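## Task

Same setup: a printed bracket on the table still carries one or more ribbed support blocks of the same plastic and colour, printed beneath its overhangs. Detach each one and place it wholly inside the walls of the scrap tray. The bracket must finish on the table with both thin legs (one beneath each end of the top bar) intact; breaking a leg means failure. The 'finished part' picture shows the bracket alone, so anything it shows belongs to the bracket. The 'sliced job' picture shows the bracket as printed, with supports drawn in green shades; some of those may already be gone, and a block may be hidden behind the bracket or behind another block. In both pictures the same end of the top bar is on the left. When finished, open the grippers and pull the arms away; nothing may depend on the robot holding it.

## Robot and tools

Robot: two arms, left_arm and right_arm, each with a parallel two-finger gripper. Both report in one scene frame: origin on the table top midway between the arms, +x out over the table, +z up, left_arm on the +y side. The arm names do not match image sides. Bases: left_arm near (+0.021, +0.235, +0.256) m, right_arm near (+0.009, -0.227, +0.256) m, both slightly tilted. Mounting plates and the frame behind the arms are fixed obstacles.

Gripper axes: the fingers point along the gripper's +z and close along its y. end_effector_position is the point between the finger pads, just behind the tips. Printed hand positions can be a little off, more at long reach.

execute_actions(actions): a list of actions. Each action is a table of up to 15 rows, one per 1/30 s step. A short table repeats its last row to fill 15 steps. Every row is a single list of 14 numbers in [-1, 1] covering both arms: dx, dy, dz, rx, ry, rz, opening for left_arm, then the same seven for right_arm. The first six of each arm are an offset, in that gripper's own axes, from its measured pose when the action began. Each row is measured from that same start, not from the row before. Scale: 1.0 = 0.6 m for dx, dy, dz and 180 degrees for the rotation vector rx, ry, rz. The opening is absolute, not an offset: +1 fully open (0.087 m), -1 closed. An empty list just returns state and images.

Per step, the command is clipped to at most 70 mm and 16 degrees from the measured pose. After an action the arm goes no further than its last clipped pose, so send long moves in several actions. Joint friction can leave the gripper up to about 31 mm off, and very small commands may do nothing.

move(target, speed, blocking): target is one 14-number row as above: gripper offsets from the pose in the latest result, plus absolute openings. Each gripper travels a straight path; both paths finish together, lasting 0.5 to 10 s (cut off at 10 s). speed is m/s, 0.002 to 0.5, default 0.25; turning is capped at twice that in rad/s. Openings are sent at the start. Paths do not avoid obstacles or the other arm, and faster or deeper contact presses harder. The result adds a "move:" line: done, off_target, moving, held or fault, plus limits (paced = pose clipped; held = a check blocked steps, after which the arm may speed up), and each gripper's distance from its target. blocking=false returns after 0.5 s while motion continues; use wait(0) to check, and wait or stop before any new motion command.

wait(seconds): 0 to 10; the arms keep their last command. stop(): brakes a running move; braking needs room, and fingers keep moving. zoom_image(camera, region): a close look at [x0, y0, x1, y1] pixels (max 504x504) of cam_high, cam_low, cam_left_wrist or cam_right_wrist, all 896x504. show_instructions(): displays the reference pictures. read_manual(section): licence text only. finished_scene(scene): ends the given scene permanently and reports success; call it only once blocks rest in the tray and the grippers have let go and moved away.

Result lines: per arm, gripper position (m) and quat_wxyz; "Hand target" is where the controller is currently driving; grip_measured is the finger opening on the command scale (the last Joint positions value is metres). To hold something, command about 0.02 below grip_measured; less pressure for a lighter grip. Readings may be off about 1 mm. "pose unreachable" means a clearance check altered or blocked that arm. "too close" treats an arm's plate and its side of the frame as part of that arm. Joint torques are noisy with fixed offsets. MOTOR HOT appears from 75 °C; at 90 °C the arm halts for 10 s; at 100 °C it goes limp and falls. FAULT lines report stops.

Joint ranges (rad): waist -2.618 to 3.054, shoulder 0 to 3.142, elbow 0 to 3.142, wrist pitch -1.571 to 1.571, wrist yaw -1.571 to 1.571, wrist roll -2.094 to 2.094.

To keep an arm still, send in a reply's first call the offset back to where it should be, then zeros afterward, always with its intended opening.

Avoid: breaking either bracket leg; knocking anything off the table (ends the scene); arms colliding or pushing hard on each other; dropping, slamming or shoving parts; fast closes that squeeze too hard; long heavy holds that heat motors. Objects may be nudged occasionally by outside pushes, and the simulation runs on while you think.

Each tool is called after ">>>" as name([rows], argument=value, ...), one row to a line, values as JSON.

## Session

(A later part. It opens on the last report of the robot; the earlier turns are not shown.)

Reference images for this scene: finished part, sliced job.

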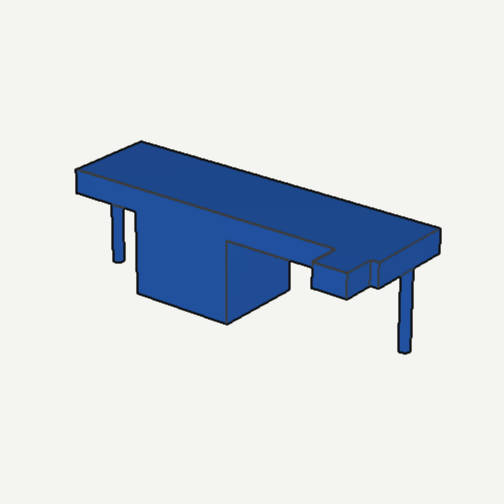

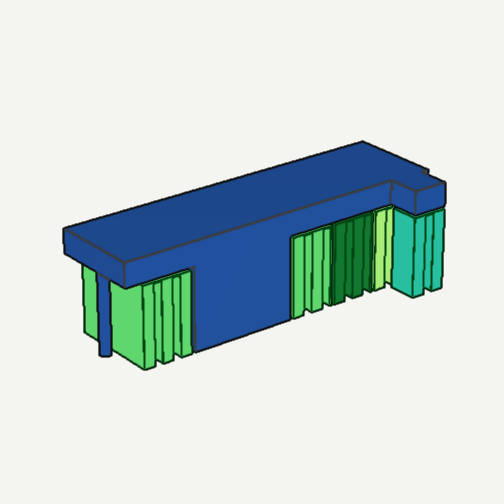

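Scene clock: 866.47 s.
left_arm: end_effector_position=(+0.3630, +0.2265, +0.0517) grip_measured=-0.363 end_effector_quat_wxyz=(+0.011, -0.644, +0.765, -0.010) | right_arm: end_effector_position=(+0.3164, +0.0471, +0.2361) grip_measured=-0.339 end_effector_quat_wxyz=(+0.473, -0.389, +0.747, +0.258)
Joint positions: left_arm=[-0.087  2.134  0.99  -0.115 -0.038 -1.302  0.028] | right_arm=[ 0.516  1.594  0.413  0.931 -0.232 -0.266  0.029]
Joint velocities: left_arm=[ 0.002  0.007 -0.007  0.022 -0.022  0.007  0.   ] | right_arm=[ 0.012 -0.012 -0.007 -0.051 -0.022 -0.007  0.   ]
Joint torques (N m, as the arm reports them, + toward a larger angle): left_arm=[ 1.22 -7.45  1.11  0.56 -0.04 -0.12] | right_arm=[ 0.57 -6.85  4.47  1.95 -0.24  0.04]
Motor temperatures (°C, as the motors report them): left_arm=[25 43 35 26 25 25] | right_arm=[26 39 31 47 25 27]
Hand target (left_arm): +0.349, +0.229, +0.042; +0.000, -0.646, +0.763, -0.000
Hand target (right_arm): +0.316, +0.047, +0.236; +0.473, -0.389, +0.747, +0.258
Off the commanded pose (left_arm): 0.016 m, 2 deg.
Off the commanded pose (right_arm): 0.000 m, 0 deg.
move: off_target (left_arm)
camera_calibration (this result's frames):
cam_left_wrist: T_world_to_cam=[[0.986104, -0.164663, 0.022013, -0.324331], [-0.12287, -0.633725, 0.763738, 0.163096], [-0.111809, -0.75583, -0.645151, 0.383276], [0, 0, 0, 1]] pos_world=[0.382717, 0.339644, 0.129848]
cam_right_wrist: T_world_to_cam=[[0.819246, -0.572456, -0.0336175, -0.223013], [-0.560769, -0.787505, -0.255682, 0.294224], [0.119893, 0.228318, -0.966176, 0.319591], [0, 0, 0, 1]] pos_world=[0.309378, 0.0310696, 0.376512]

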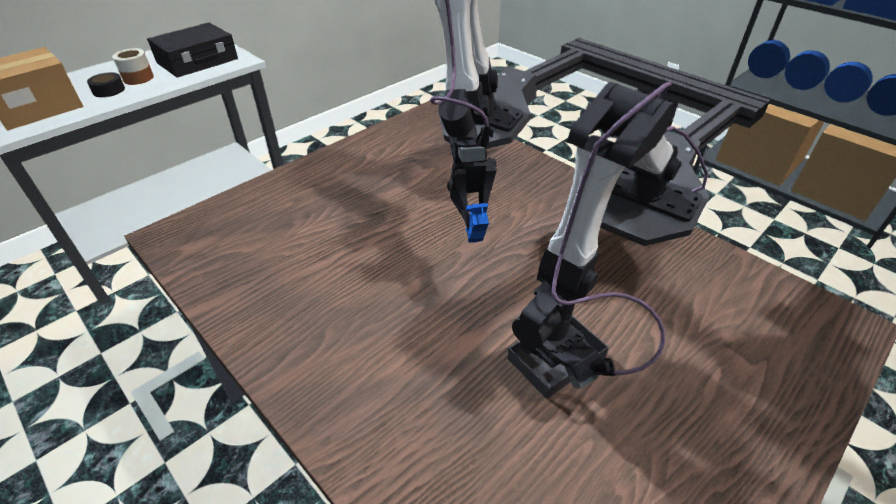

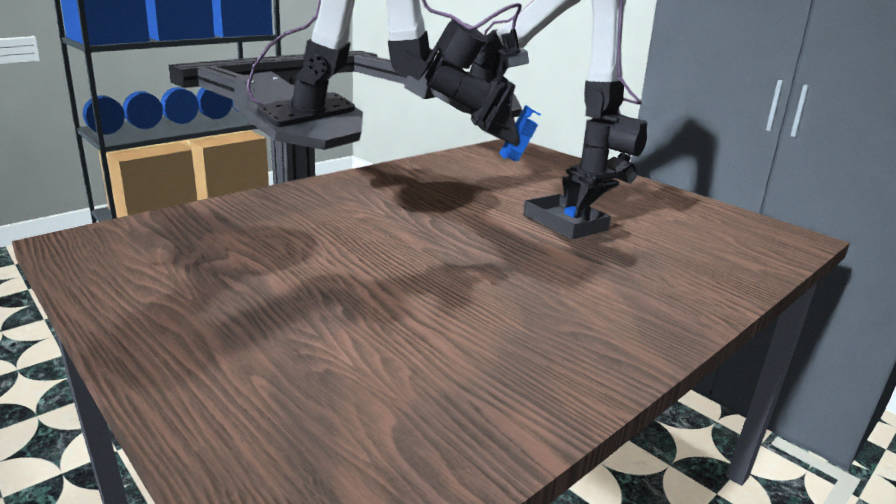

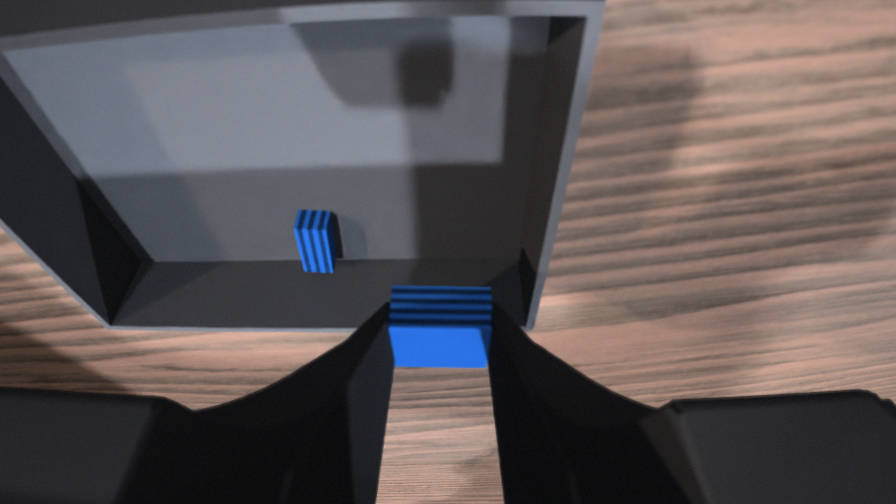

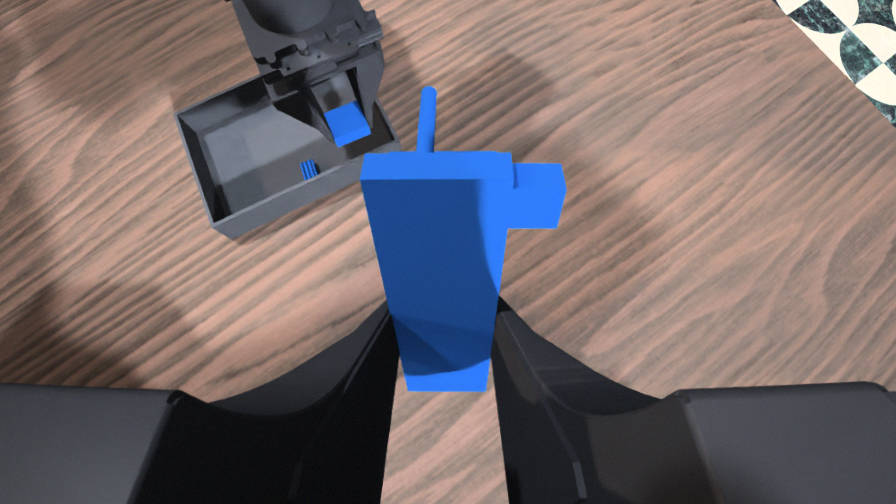

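>>> move(target=[0.001, 0.0359, 0.0743, -0.0094, 0.0012, -0.0018, -0.42, 0, 0, 0, 0, 0, 0, -0.4], speed=0.04)

Scene clock: 875.87 s.
left_arm: end_effector_position=(+0.3485, +0.2265, +0.0147) grip_measured=-0.363 end_effector_quat_wxyz=(+0.004, -0.645, +0.764, -0.004) | right_arm: end_effector_position=(+0.3164, +0.0471, +0.2361) grip_measured=-0.339 end_effector_quat_wxyz=(+0.473, -0.389, +0.747, +0.258)
Joint positions: left_arm=[-0.08   2.263  0.99  -0.005 -0.038 -1.297  0.028] | right_arm=[ 0.516  1.594  0.413  0.931 -0.232 -0.266  0.029]
Joint velocities: left_arm=[ 0.007  0.007 -0.017  0.051 -0.007 -0.066 -0.001] | right_arm=[-0.007  0.002  0.007 -0.022  0.066 -0.066  0.   ]
Joint torques (N m, as the arm reports them, + toward a larger angle): left_arm=[ 1.18 -7.37  1.82  0.54 -0.03 -0.11] | right_arm=[ 0.66 -6.74  4.41  1.96 -0.25  0.05]
Motor temperatures (°C, as the motors report them): left_arm=[25 44 34 26 25 25] | right_arm=[26 39 31 47 25 27]
Hand target (left_arm): +0.342, +0.230, +0.007; +0.000, -0.646, +0.763, +0.000
Hand target (right_arm): +0.316, +0.047, +0.236; +0.473, -0.389, +0.747, +0.258
Off the commanded pose (left_arm): 0.010 m, 1 deg.
Off the commanded pose (right_arm): 0.000 m, 0 deg.
move: done
camera_calibration (this result's frames):
cam_left_wrist: T_world_to_cam=[[0.986674, -0.162666, 0.00387468, -0.309676], [-0.107568, -0.634237, 0.765619, 0.184373], [-0.122082, -0.755833, -0.643282, 0.361346], [0, 0, 0, 1]] pos_world=[0.369496, 0.33968, 0.0924876]
cam_right_wrist: T_world_to_cam=[[0.819246, -0.572456, -0.0336175, -0.223013], [-0.560769, -0.787505, -0.255682, 0.294224], [0.119893, 0.228318, -0.966176, 0.319591], [0, 0, 0, 1]] pos_world=[0.309378, 0.0310696, 0.376512]

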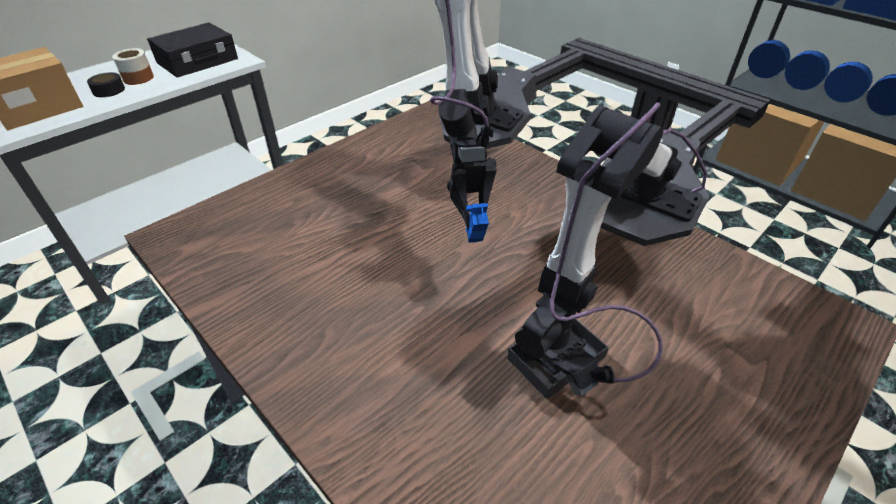

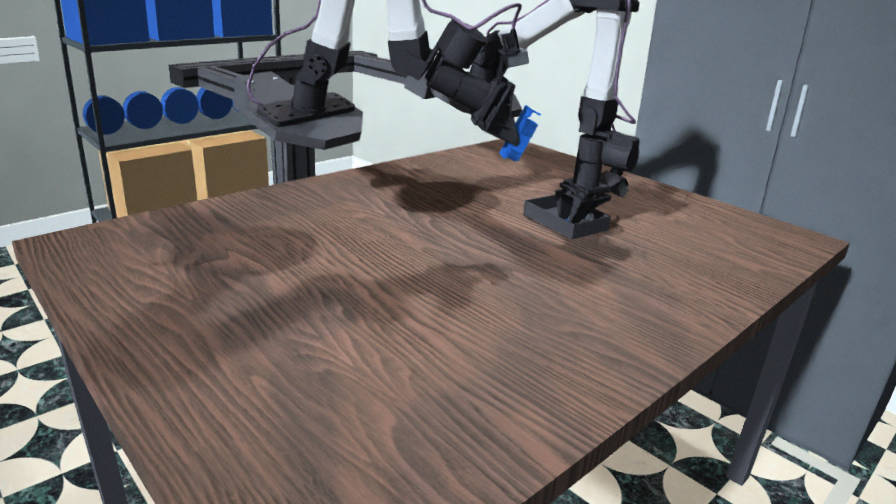

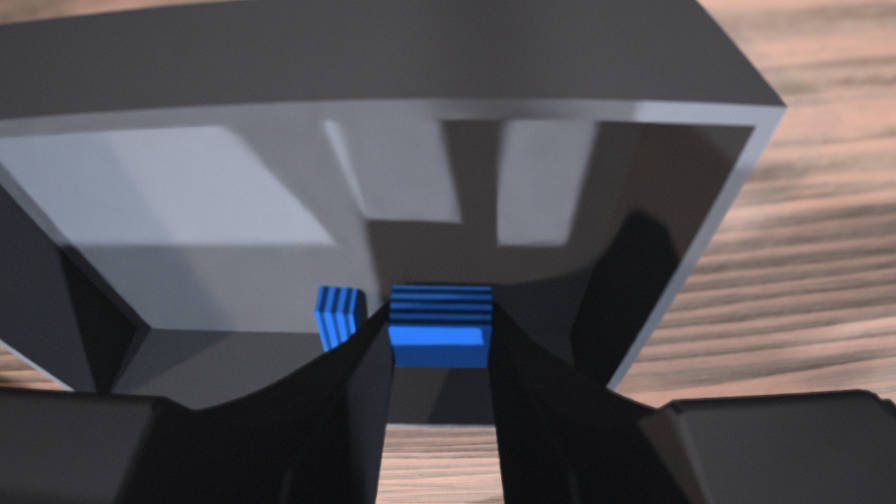

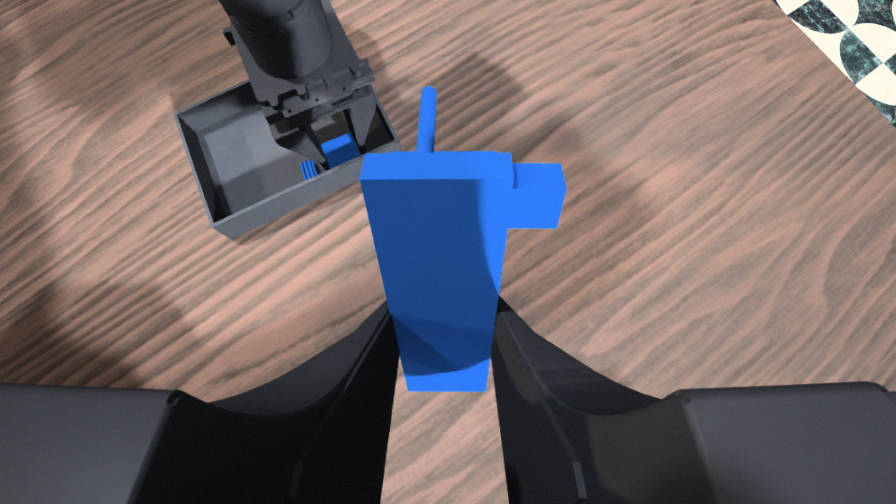

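>>> execute_actions([
  [[0,0,0,0,0,0,-0.40,0,0,0,0,0,0,-0.4],[0,0,0,0,0,0,-0.385,0,0,0,0,0,0,-0.4],[0,0,0,0,0,0,-0.37,0,0,0,0,0,0,-0.4],[0,0,0,0,0,0,-0.36,0,0,0,0,0,0,-0.4],[0,0,0,0,0,0,-0.35,0,0,0,0,0,0,-0.4],[0,0,0,0,0,0,-0.34,0,0,0,0,0,0,-0.4],[0,0,0,0,0,0,-0.33,0,0,0,0,0,0,-0.4],[0,0,0,0,0,0,-0.32,0,0,0,0,0,0,-0.4],[0,0,0,0,0,0,-0.31,0,0,0,0,0,0,-0.4],[0,0,0,0,0,0,-0.30,0,0,0,0,0,0,-0.4],[0,0,0,0,0,0,-0.29,0,0,0,0,0,0,-0.4],[0,0,0,0,0,0,-0.28,0,0,0,0,0,0,-0.4],[0,0,0,0,0,0,-0.27,0,0,0,0,0,0,-0.4]],
])

>>> move(target=[0, 0, -0.13, 0, 0, 0, -0.27, 0, 0, 0, 0, 0, 0, -0.4], speed=0.08)

Scene clock: 882.27 s.
left_arm: end_effector_position=(+0.3493, +0.2266, +0.0147) grip_measured=-0.271 end_effector_quat_wxyz=(+0.006, -0.645, +0.764, -0.005) | right_arm: end_effector_position=(+0.3164, +0.0471, +0.2361) grip_measured=-0.339 end_effector_quat_wxyz=(+0.473, -0.389, +0.747, +0.258)
Joint positions: left_arm=[-0.08   2.263  0.99  -0.002 -0.038 -1.297  0.032] | right_arm=[ 0.516  1.594  0.413  0.931 -0.232 -0.266  0.029]
Joint velocities: left_arm=[-0.002 -0.002 -0.007 -0.051  0.007 -0.037  0.001] | right_arm=[-0.007 -0.002  0.002 -0.007 -0.022 -0.007 -0.001]
Joint torques (N m, as the arm reports them, + toward a larger angle): left_arm=[ 0.08 -9.23  1.9   0.36 -0.03 -0.16] | right_arm=[ 0.61 -6.75  4.45  1.96 -0.27  0.03]
Motor temperatures (°C, as the motors report them): left_arm=[25 44 34 26 25 25] | right_arm=[26 39 31 46 25 27]
Hand target (left_arm): +0.349, +0.227, +0.015; +0.004, -0.645, +0.764, -0.004
Hand target (right_arm): +0.316, +0.047, +0.236; +0.473, -0.389, +0.747, +0.258
Off the commanded pose (left_arm): 0.001 m, 0 deg.
Off the commanded pose (right_arm): 0.000 m, 0 deg.
camera_calibration (this result's frames):
cam_left_wrist: T_world_to_cam=[[0.986677, -0.16255, 0.00681516, -0.310486], [-0.109814, -0.634494, 0.765087, 0.185374], [-0.120041, -0.755642, -0.64389, 0.360735], [0, 0, 0, 1]] pos_world=[0.370009, 0.339736, 0.0925626]
cam_right_wrist: T_world_to_cam=[[0.819246, -0.572456, -0.0336175, -0.223013], [-0.560769, -0.787505, -0.255682, 0.294224], [0.119893, 0.228318, -0.966176, 0.319591], [0, 0, 0, 1]] pos_world=[0.309378, 0.0310696, 0.376512]

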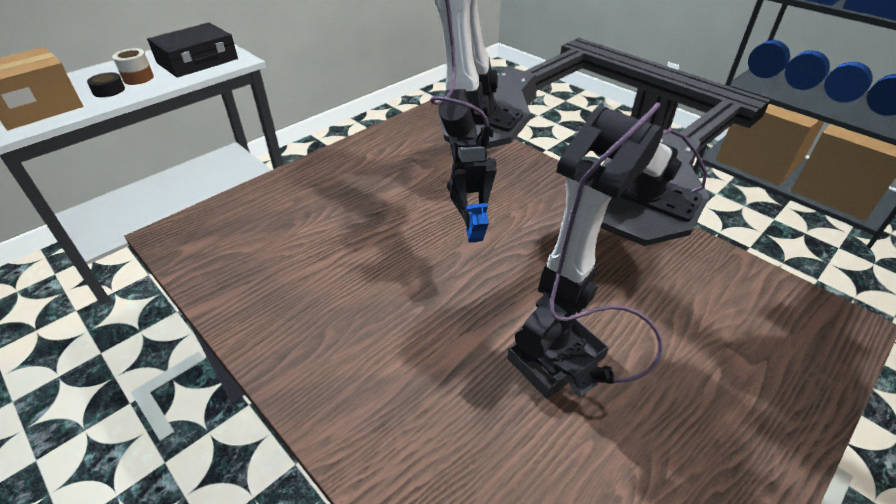

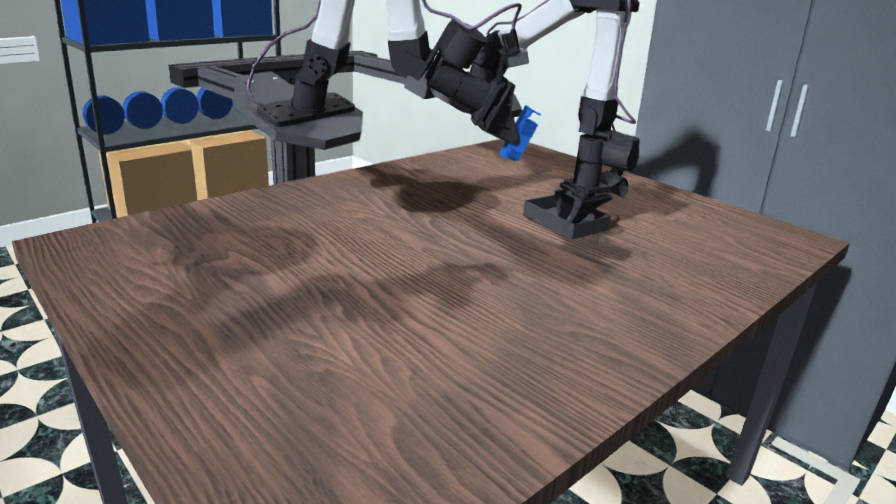

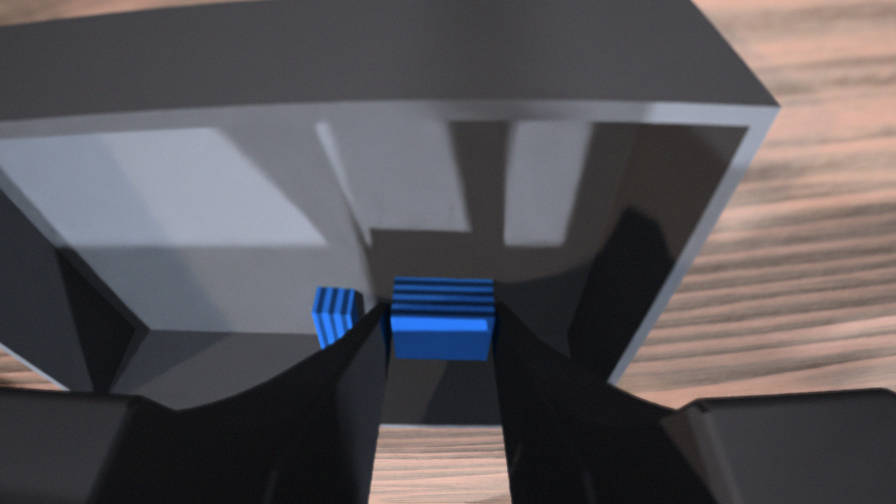

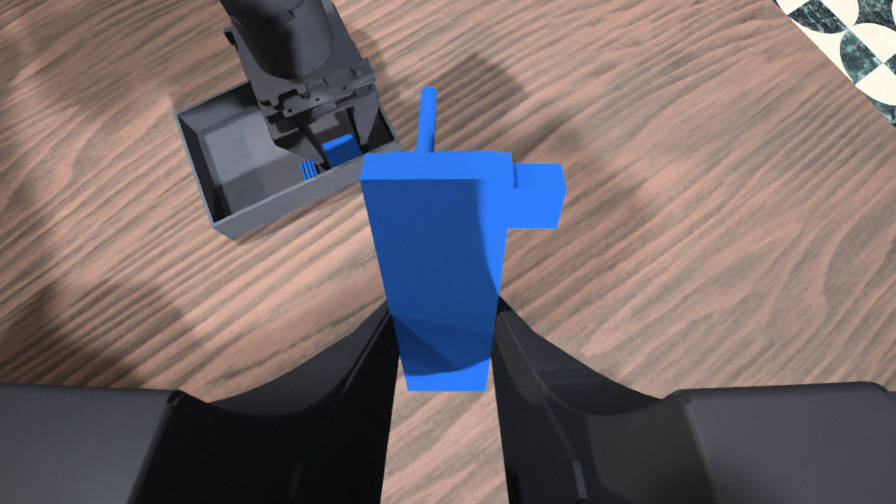

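Scene clock: 883.77 s.
left_arm: end_effector_position=(+0.3644, +0.2312, +0.0931) grip_measured=-0.270 end_effector_quat_wxyz=(+0.021, -0.646, +0.763, -0.015) | right_arm: end_effector_position=(+0.3164, +0.0471, +0.2361) grip_measured=-0.339 end_effector_quat_wxyz=(+0.473, -0.389, +0.747, +0.258)
Joint positions: left_arm=[-0.08   1.975  0.946 -0.208 -0.038 -1.298  0.032] | right_arm=[ 0.516  1.594  0.413  0.931 -0.232 -0.266  0.029]
Joint velocities: left_arm=[-0.002 -0.017 -0.002  0.066 -0.007 -0.022 -0.001] | right_arm=[ 0.012 -0.002  0.007 -0.007  0.051  0.022  0.001]
Joint torques (N m, as the arm reports them, + toward a larger angle): left_arm=[-0.67 -9.58  1.17  0.25 -0.07 -0.21] | right_arm=[ 0.7  -6.7   4.4   1.97 -0.27  0.05]
Motor temperatures (°C, as the motors report them): left_arm=[25 44 34 26 25 25] | right_arm=[26 39 31 46 25 27]
Hand target (left_arm): +0.350, +0.227, +0.093; +0.006, -0.645, +0.764, -0.005
Hand target (right_arm): +0.316, +0.047, +0.236; +0.473, -0.389, +0.747, +0.258
Off the commanded pose (left_arm): 0.017 m, 2 deg.
Off the commanded pose (right_arm): 0.000 m, 0 deg.
move: off_target (left_arm)
camera_calibration (this result's frames):
cam_left_wrist: T_world_to_cam=[[0.986146, -0.160054, 0.0435796, -0.328993], [-0.137013, -0.637825, 0.757896, 0.141345], [-0.0935079, -0.753367, -0.650918, 0.407018], [0, 0, 0, 1]] pos_world=[0.38186, 0.344131, 0.172149]
cam_right_wrist: T_world_to_cam=[[0.819246, -0.572456, -0.0336175, -0.223013], [-0.560769, -0.787505, -0.255682, 0.294224], [0.119893, 0.228318, -0.966176, 0.319591], [0, 0, 0, 1]] pos_world=[0.309378, 0.0310696, 0.376512]

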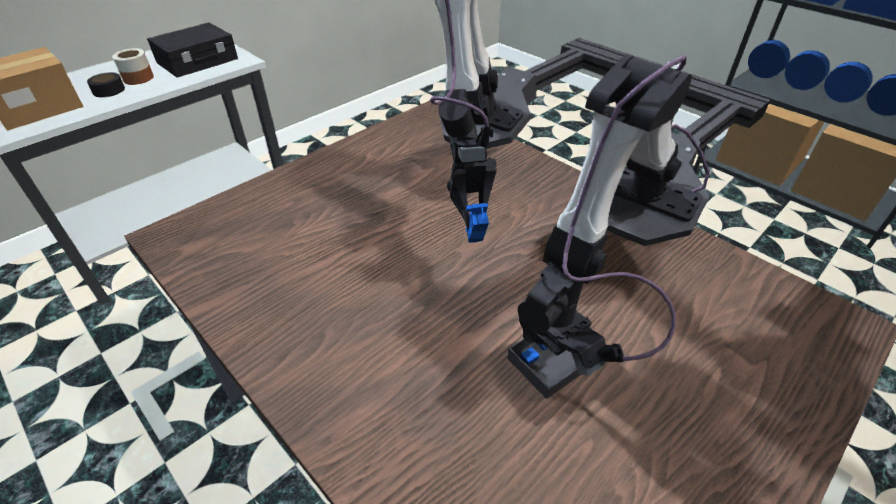

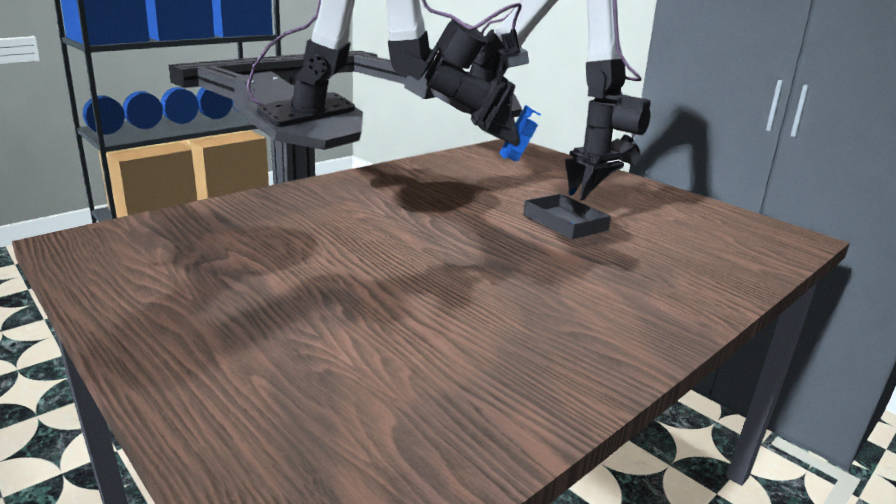

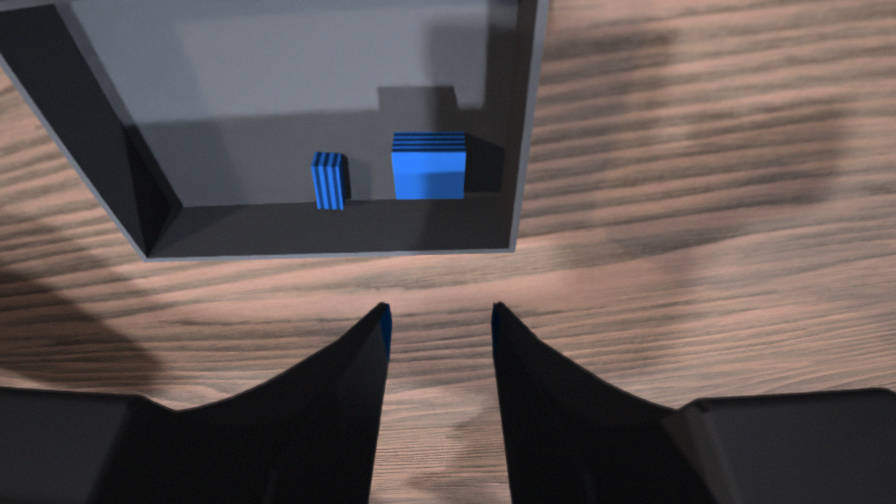

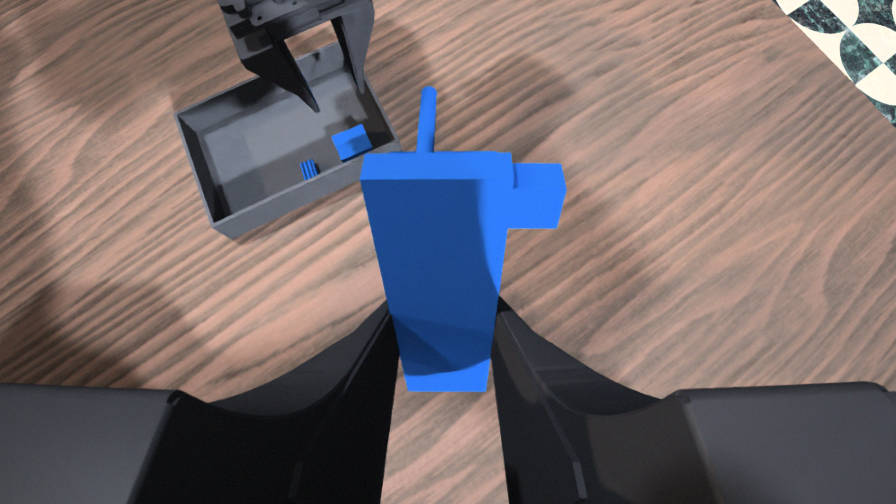

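>>> move(target=[0.2181, -0.0513, -0.2591, -0.0498, 0.1416, 0.1318, 0.05, 0, 0, 0, 0, 0, 0, -0.4], speed=0.2)

Scene clock: 914.43 s.
left_arm: end_effector_position=(+0.3691, +0.0994, +0.2547) grip_measured=+0.050 end_effector_quat_wxyz=(-0.177, -0.463, +0.863, -0.101) | right_arm: end_effector_position=(+0.3164, +0.0471, +0.2361) grip_measured=-0.339 end_effector_quat_wxyz=(+0.473, -0.389, +0.747, +0.258)
Joint positions: left_arm=[-0.342  1.886  1.462 -1.05   0.266 -1.12   0.046] | right_arm=[ 0.516  1.594  0.413  0.931 -0.232 -0.266  0.029]
Joint velocities: left_arm=[-0.002 -0.027 -0.002  0.007  0.007 -0.037 -0.001] | right_arm=[-0.007 -0.012 -0.022 -0.007 -0.022 -0.037 -0.   ]
Joint torques (N m, as the arm reports them, + toward a larger angle): left_arm=[-1.47 -7.67  7.34 -0.13  0.28 -0.13] | right_arm=[ 0.61 -6.79  4.34  1.97 -0.27  0.05]
Motor temperatures (°C, as the motors report them): left_arm=[25 47 33 26 25 25] | right_arm=[26 39 31 46 25 27]
Hand target (left_arm): +0.364, +0.096, +0.249; -0.194, -0.457, +0.863, -0.094
Hand target (right_arm): +0.316, +0.047, +0.236; +0.473, -0.389, +0.747, +0.258
Off the commanded pose (left_arm): 0.008 m, 2 deg.
Off the commanded pose (right_arm): 0.000 m, 0 deg.
move: done
camera_calibration (this result's frames):
cam_left_wrist: T_world_to_cam=[[0.835163, -0.549999, 0.00192974, -0.256637], [-0.157315, -0.235514, 0.959054, -0.148309], [-0.527025, -0.80127, -0.283216, 0.484378], [0, 0, 0, 1]] pos_world=[0.446282, 0.212039, 0.279915]
cam_right_wrist: T_world_to_cam=[[0.819246, -0.572456, -0.0336175, -0.223013], [-0.560769, -0.787505, -0.255682, 0.294224], [0.119893, 0.228318, -0.966176, 0.319591], [0, 0, 0, 1]] pos_world=[0.309378, 0.0310696, 0.376512]

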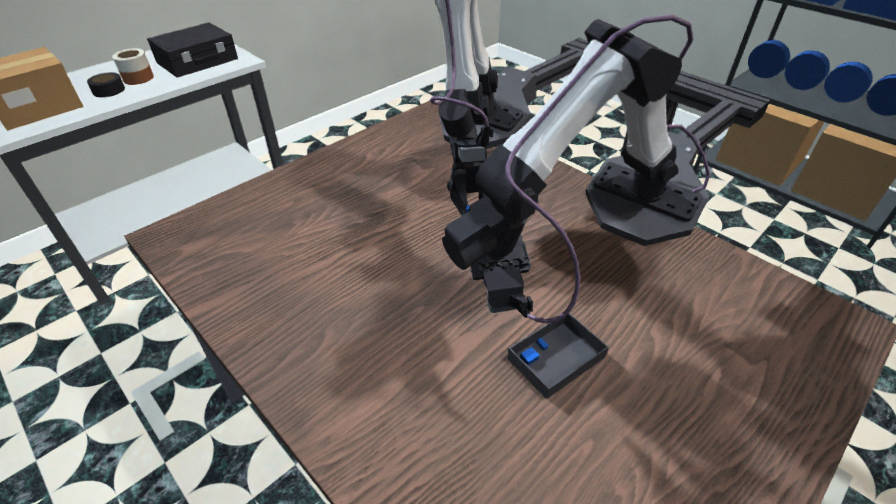

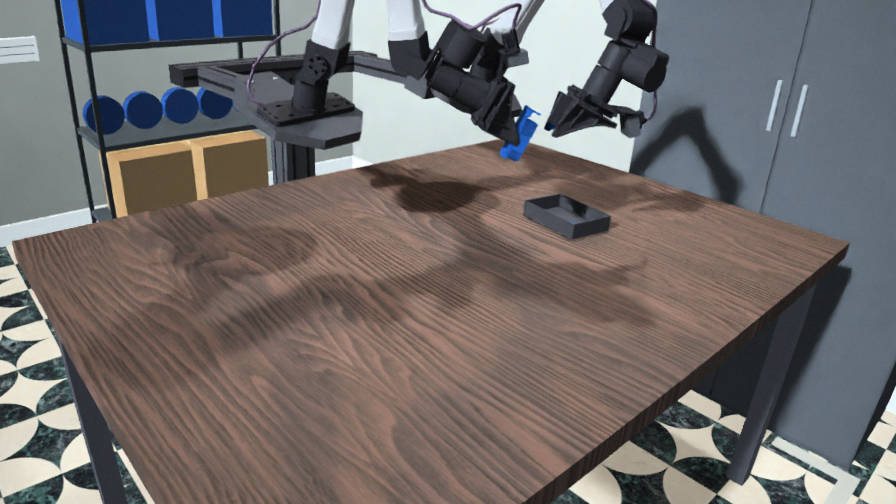

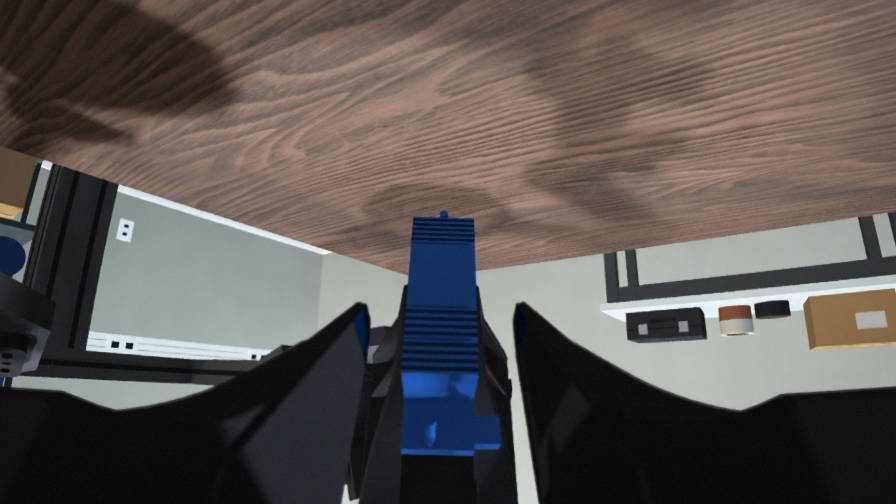

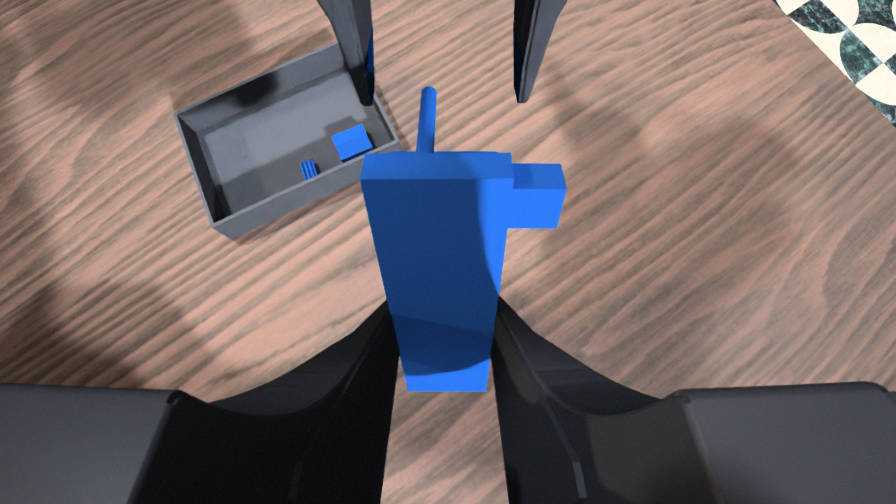

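>>> move(target=[0.0584, 0.008, 0.0096, -0.0101, 0.007, 0.001, 0.05, 0, 0, 0, 0, 0, 0, -0.4], speed=0.06)

Scene clock: 928.57 s.
left_arm: end_effector_position=(+0.3546, +0.0742, +0.2634) grip_measured=+0.050 end_effector_quat_wxyz=(-0.187, -0.457, +0.864, -0.099) | right_arm: end_effector_position=(+0.3164, +0.0471, +0.2361) grip_measured=-0.339 end_effector_quat_wxyz=(+0.473, -0.389, +0.747, +0.258)
Joint positions: left_arm=[-0.419  1.86   1.437 -1.051  0.266 -1.185  0.046] | right_arm=[ 0.516  1.594  0.413  0.931 -0.232 -0.266  0.029]
Joint velocities: left_arm=[-0.007 -0.002 -0.027  0.007 -0.037 -0.022  0.001] | right_arm=[ 0.002 -0.022 -0.007  0.022 -0.022 -0.007  0.   ]
Joint torques (N m, as the arm reports them, + toward a larger angle): left_arm=[ -1.68 -10.72   3.54   0.02   0.19  -0.22] | right_arm=[ 0.62 -6.75  4.43  1.98 -0.26  0.03]
Motor temperatures (°C, as the motors report them): left_arm=[25 47 34 25 25 25] | right_arm=[26 39 31 46 25 27]
Hand target (left_arm): +0.346, +0.073, +0.264; -0.194, -0.457, +0.863, -0.093
Hand target (right_arm): +0.316, +0.047, +0.236; +0.473, -0.389, +0.747, +0.258
Off the commanded pose (left_arm): 0.009 m, 1 deg.
Off the commanded pose (right_arm): 0.000 m, 0 deg.
move: done
camera_calibration (this result's frames):
cam_left_wrist: T_world_to_cam=[[0.826909, -0.562263, -0.00902509, -0.251689], [-0.143668, -0.226752, 0.963298, -0.1715], [-0.543674, -0.795263, -0.268282, 0.46058], [0, 0, 0, 1]] pos_world=[0.43389, 0.185879, 0.2865]
cam_right_wrist: T_world_to_cam=[[0.819246, -0.572456, -0.0336175, -0.223013], [-0.560769, -0.787505, -0.255682, 0.294224], [0.119893, 0.228318, -0.966176, 0.319591], [0, 0, 0, 1]] pos_world=[0.309378, 0.0310696, 0.376512]

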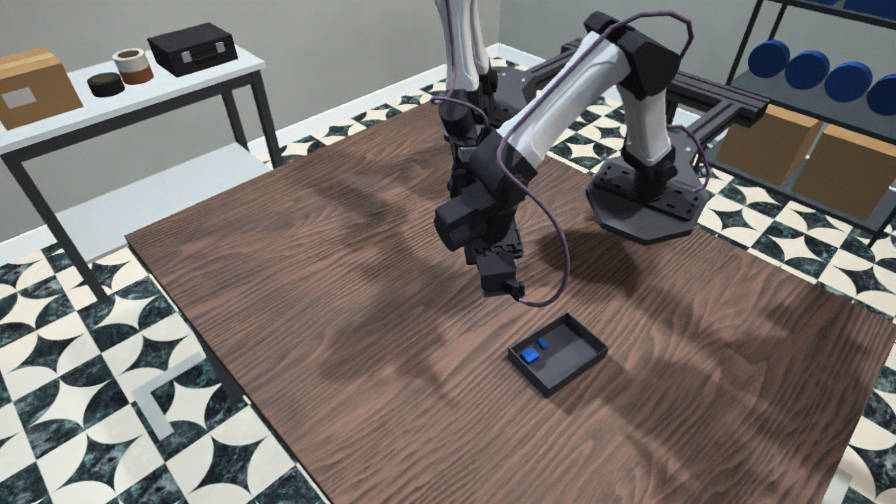

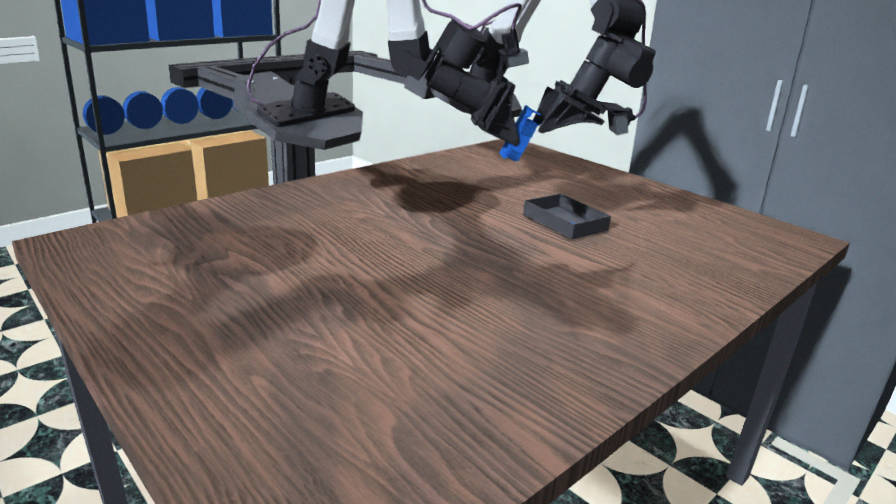

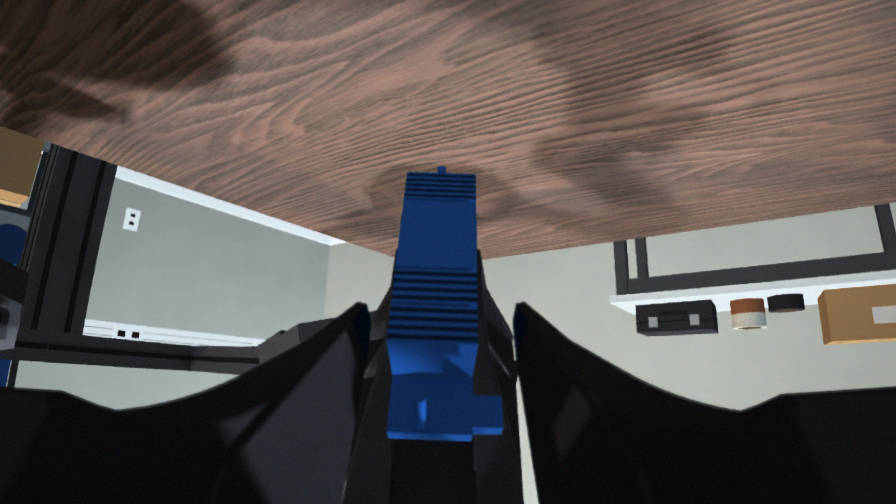

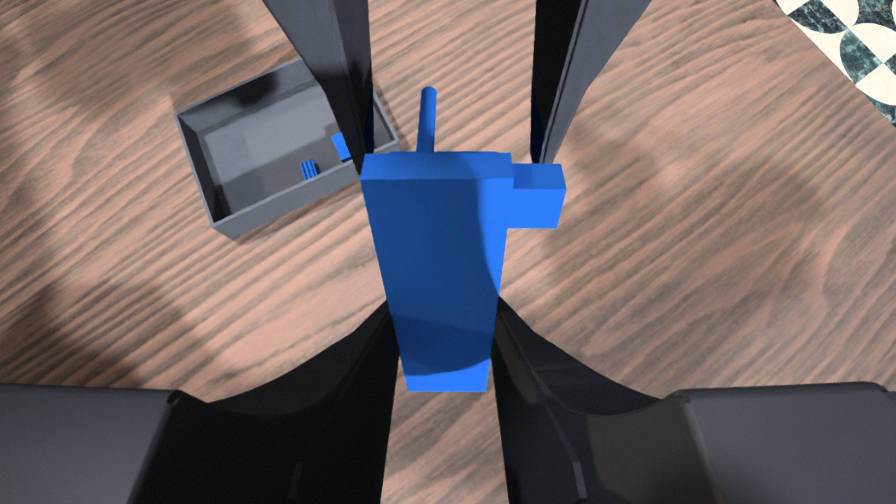

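>>> execute_actions(actions=[])

Scene clock: 940.30 s.
left_arm: end_effector_position=(+0.3547, +0.0741, +0.2634) grip_measured=+0.050 end_effector_quat_wxyz=(-0.187, -0.458, +0.864, -0.098) | right_arm: end_effector_position=(+0.3164, +0.0471, +0.2361) grip_measured=-0.339 end_effector_quat_wxyz=(+0.473, -0.389, +0.747, +0.258)
Joint positions: left_arm=[-0.419  1.86   1.437 -1.051  0.266 -1.188  0.046] | right_arm=[ 0.516  1.594  0.413  0.931 -0.232 -0.266  0.029]
Joint velocities: left_arm=[-0.002 -0.007 -0.012  0.022  0.007 -0.037  0.001] | right_arm=[-0.007  0.002 -0.007  0.051 -0.007 -0.037 -0.   ]
Joint torques (N m, as the arm reports them, + toward a larger angle): left_arm=[ -1.73 -10.72   3.64   0.01   0.24  -0.19] | right_arm=[ 0.6  -6.83  4.53  1.97 -0.28  0.02]
Motor temperatures (°C, as the motors report them): left_arm=[25 49 34 25 25 25] | right_arm=[26 39 31 46 25 27]
Hand target (left_arm): +0.346, +0.073, +0.264; -0.194, -0.457, +0.863, -0.093
Hand target (right_arm): +0.316, +0.047, +0.236; +0.473, -0.389, +0.747, +0.258
Off the commanded pose (left_arm): 0.009 m, 1 deg.
Off the commanded pose (right_arm): 0.000 m, 0 deg.
camera_calibration (this result's frames):
cam_left_wrist: T_world_to_cam=[[0.828459, -0.559956, -0.0102842, -0.252205], [-0.142034, -0.227832, 0.963285, -0.171997], [-0.54174, -0.796582, -0.268282, 0.459993], [0, 0, 0, 1]] pos_world=[0.433708, 0.186012, 0.286497]
cam_right_wrist: T_world_to_cam=[[0.819246, -0.572456, -0.0336175, -0.223013], [-0.560769, -0.787505, -0.255682, 0.294224], [0.119893, 0.228318, -0.966176, 0.319591], [0, 0, 0, 1]] pos_world=[0.309378, 0.0310696, 0.376512]

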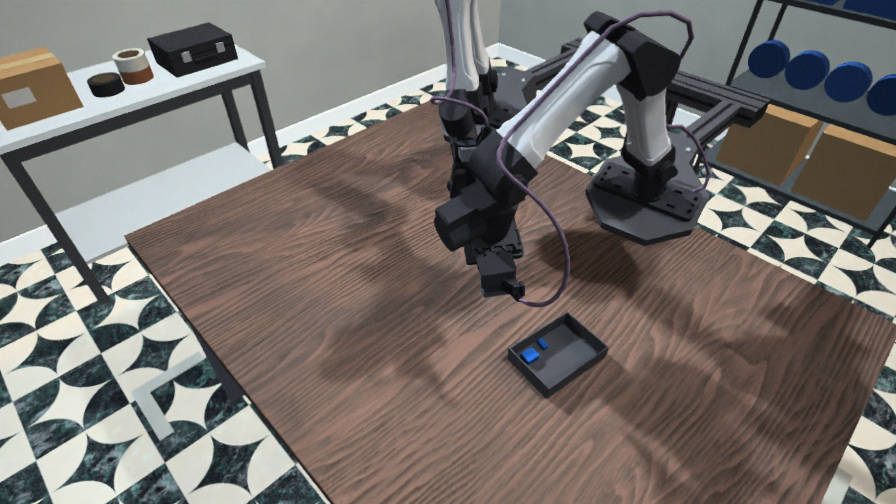

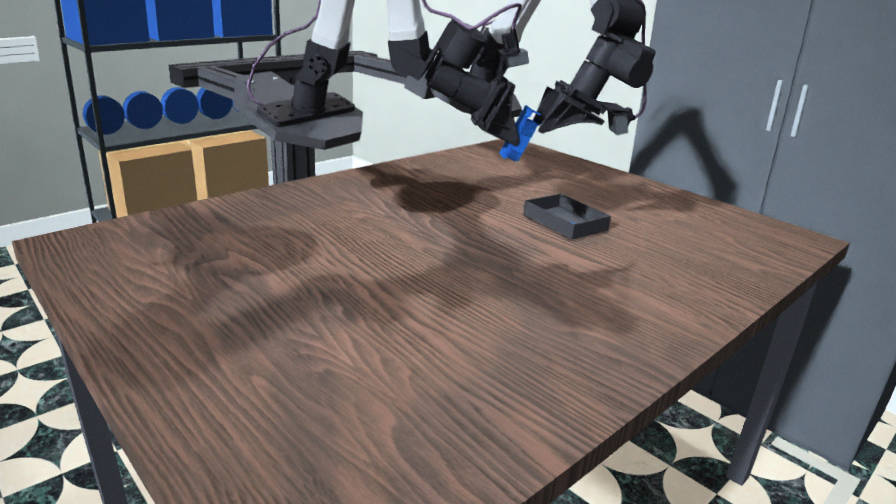

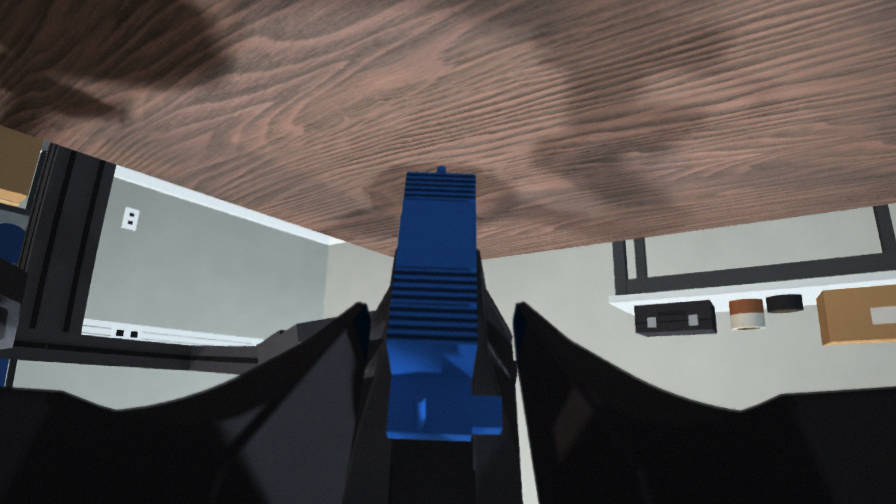

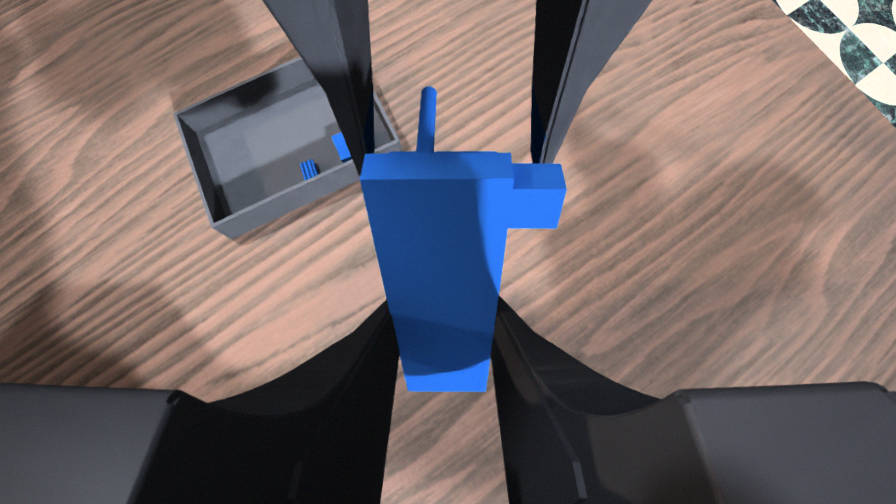

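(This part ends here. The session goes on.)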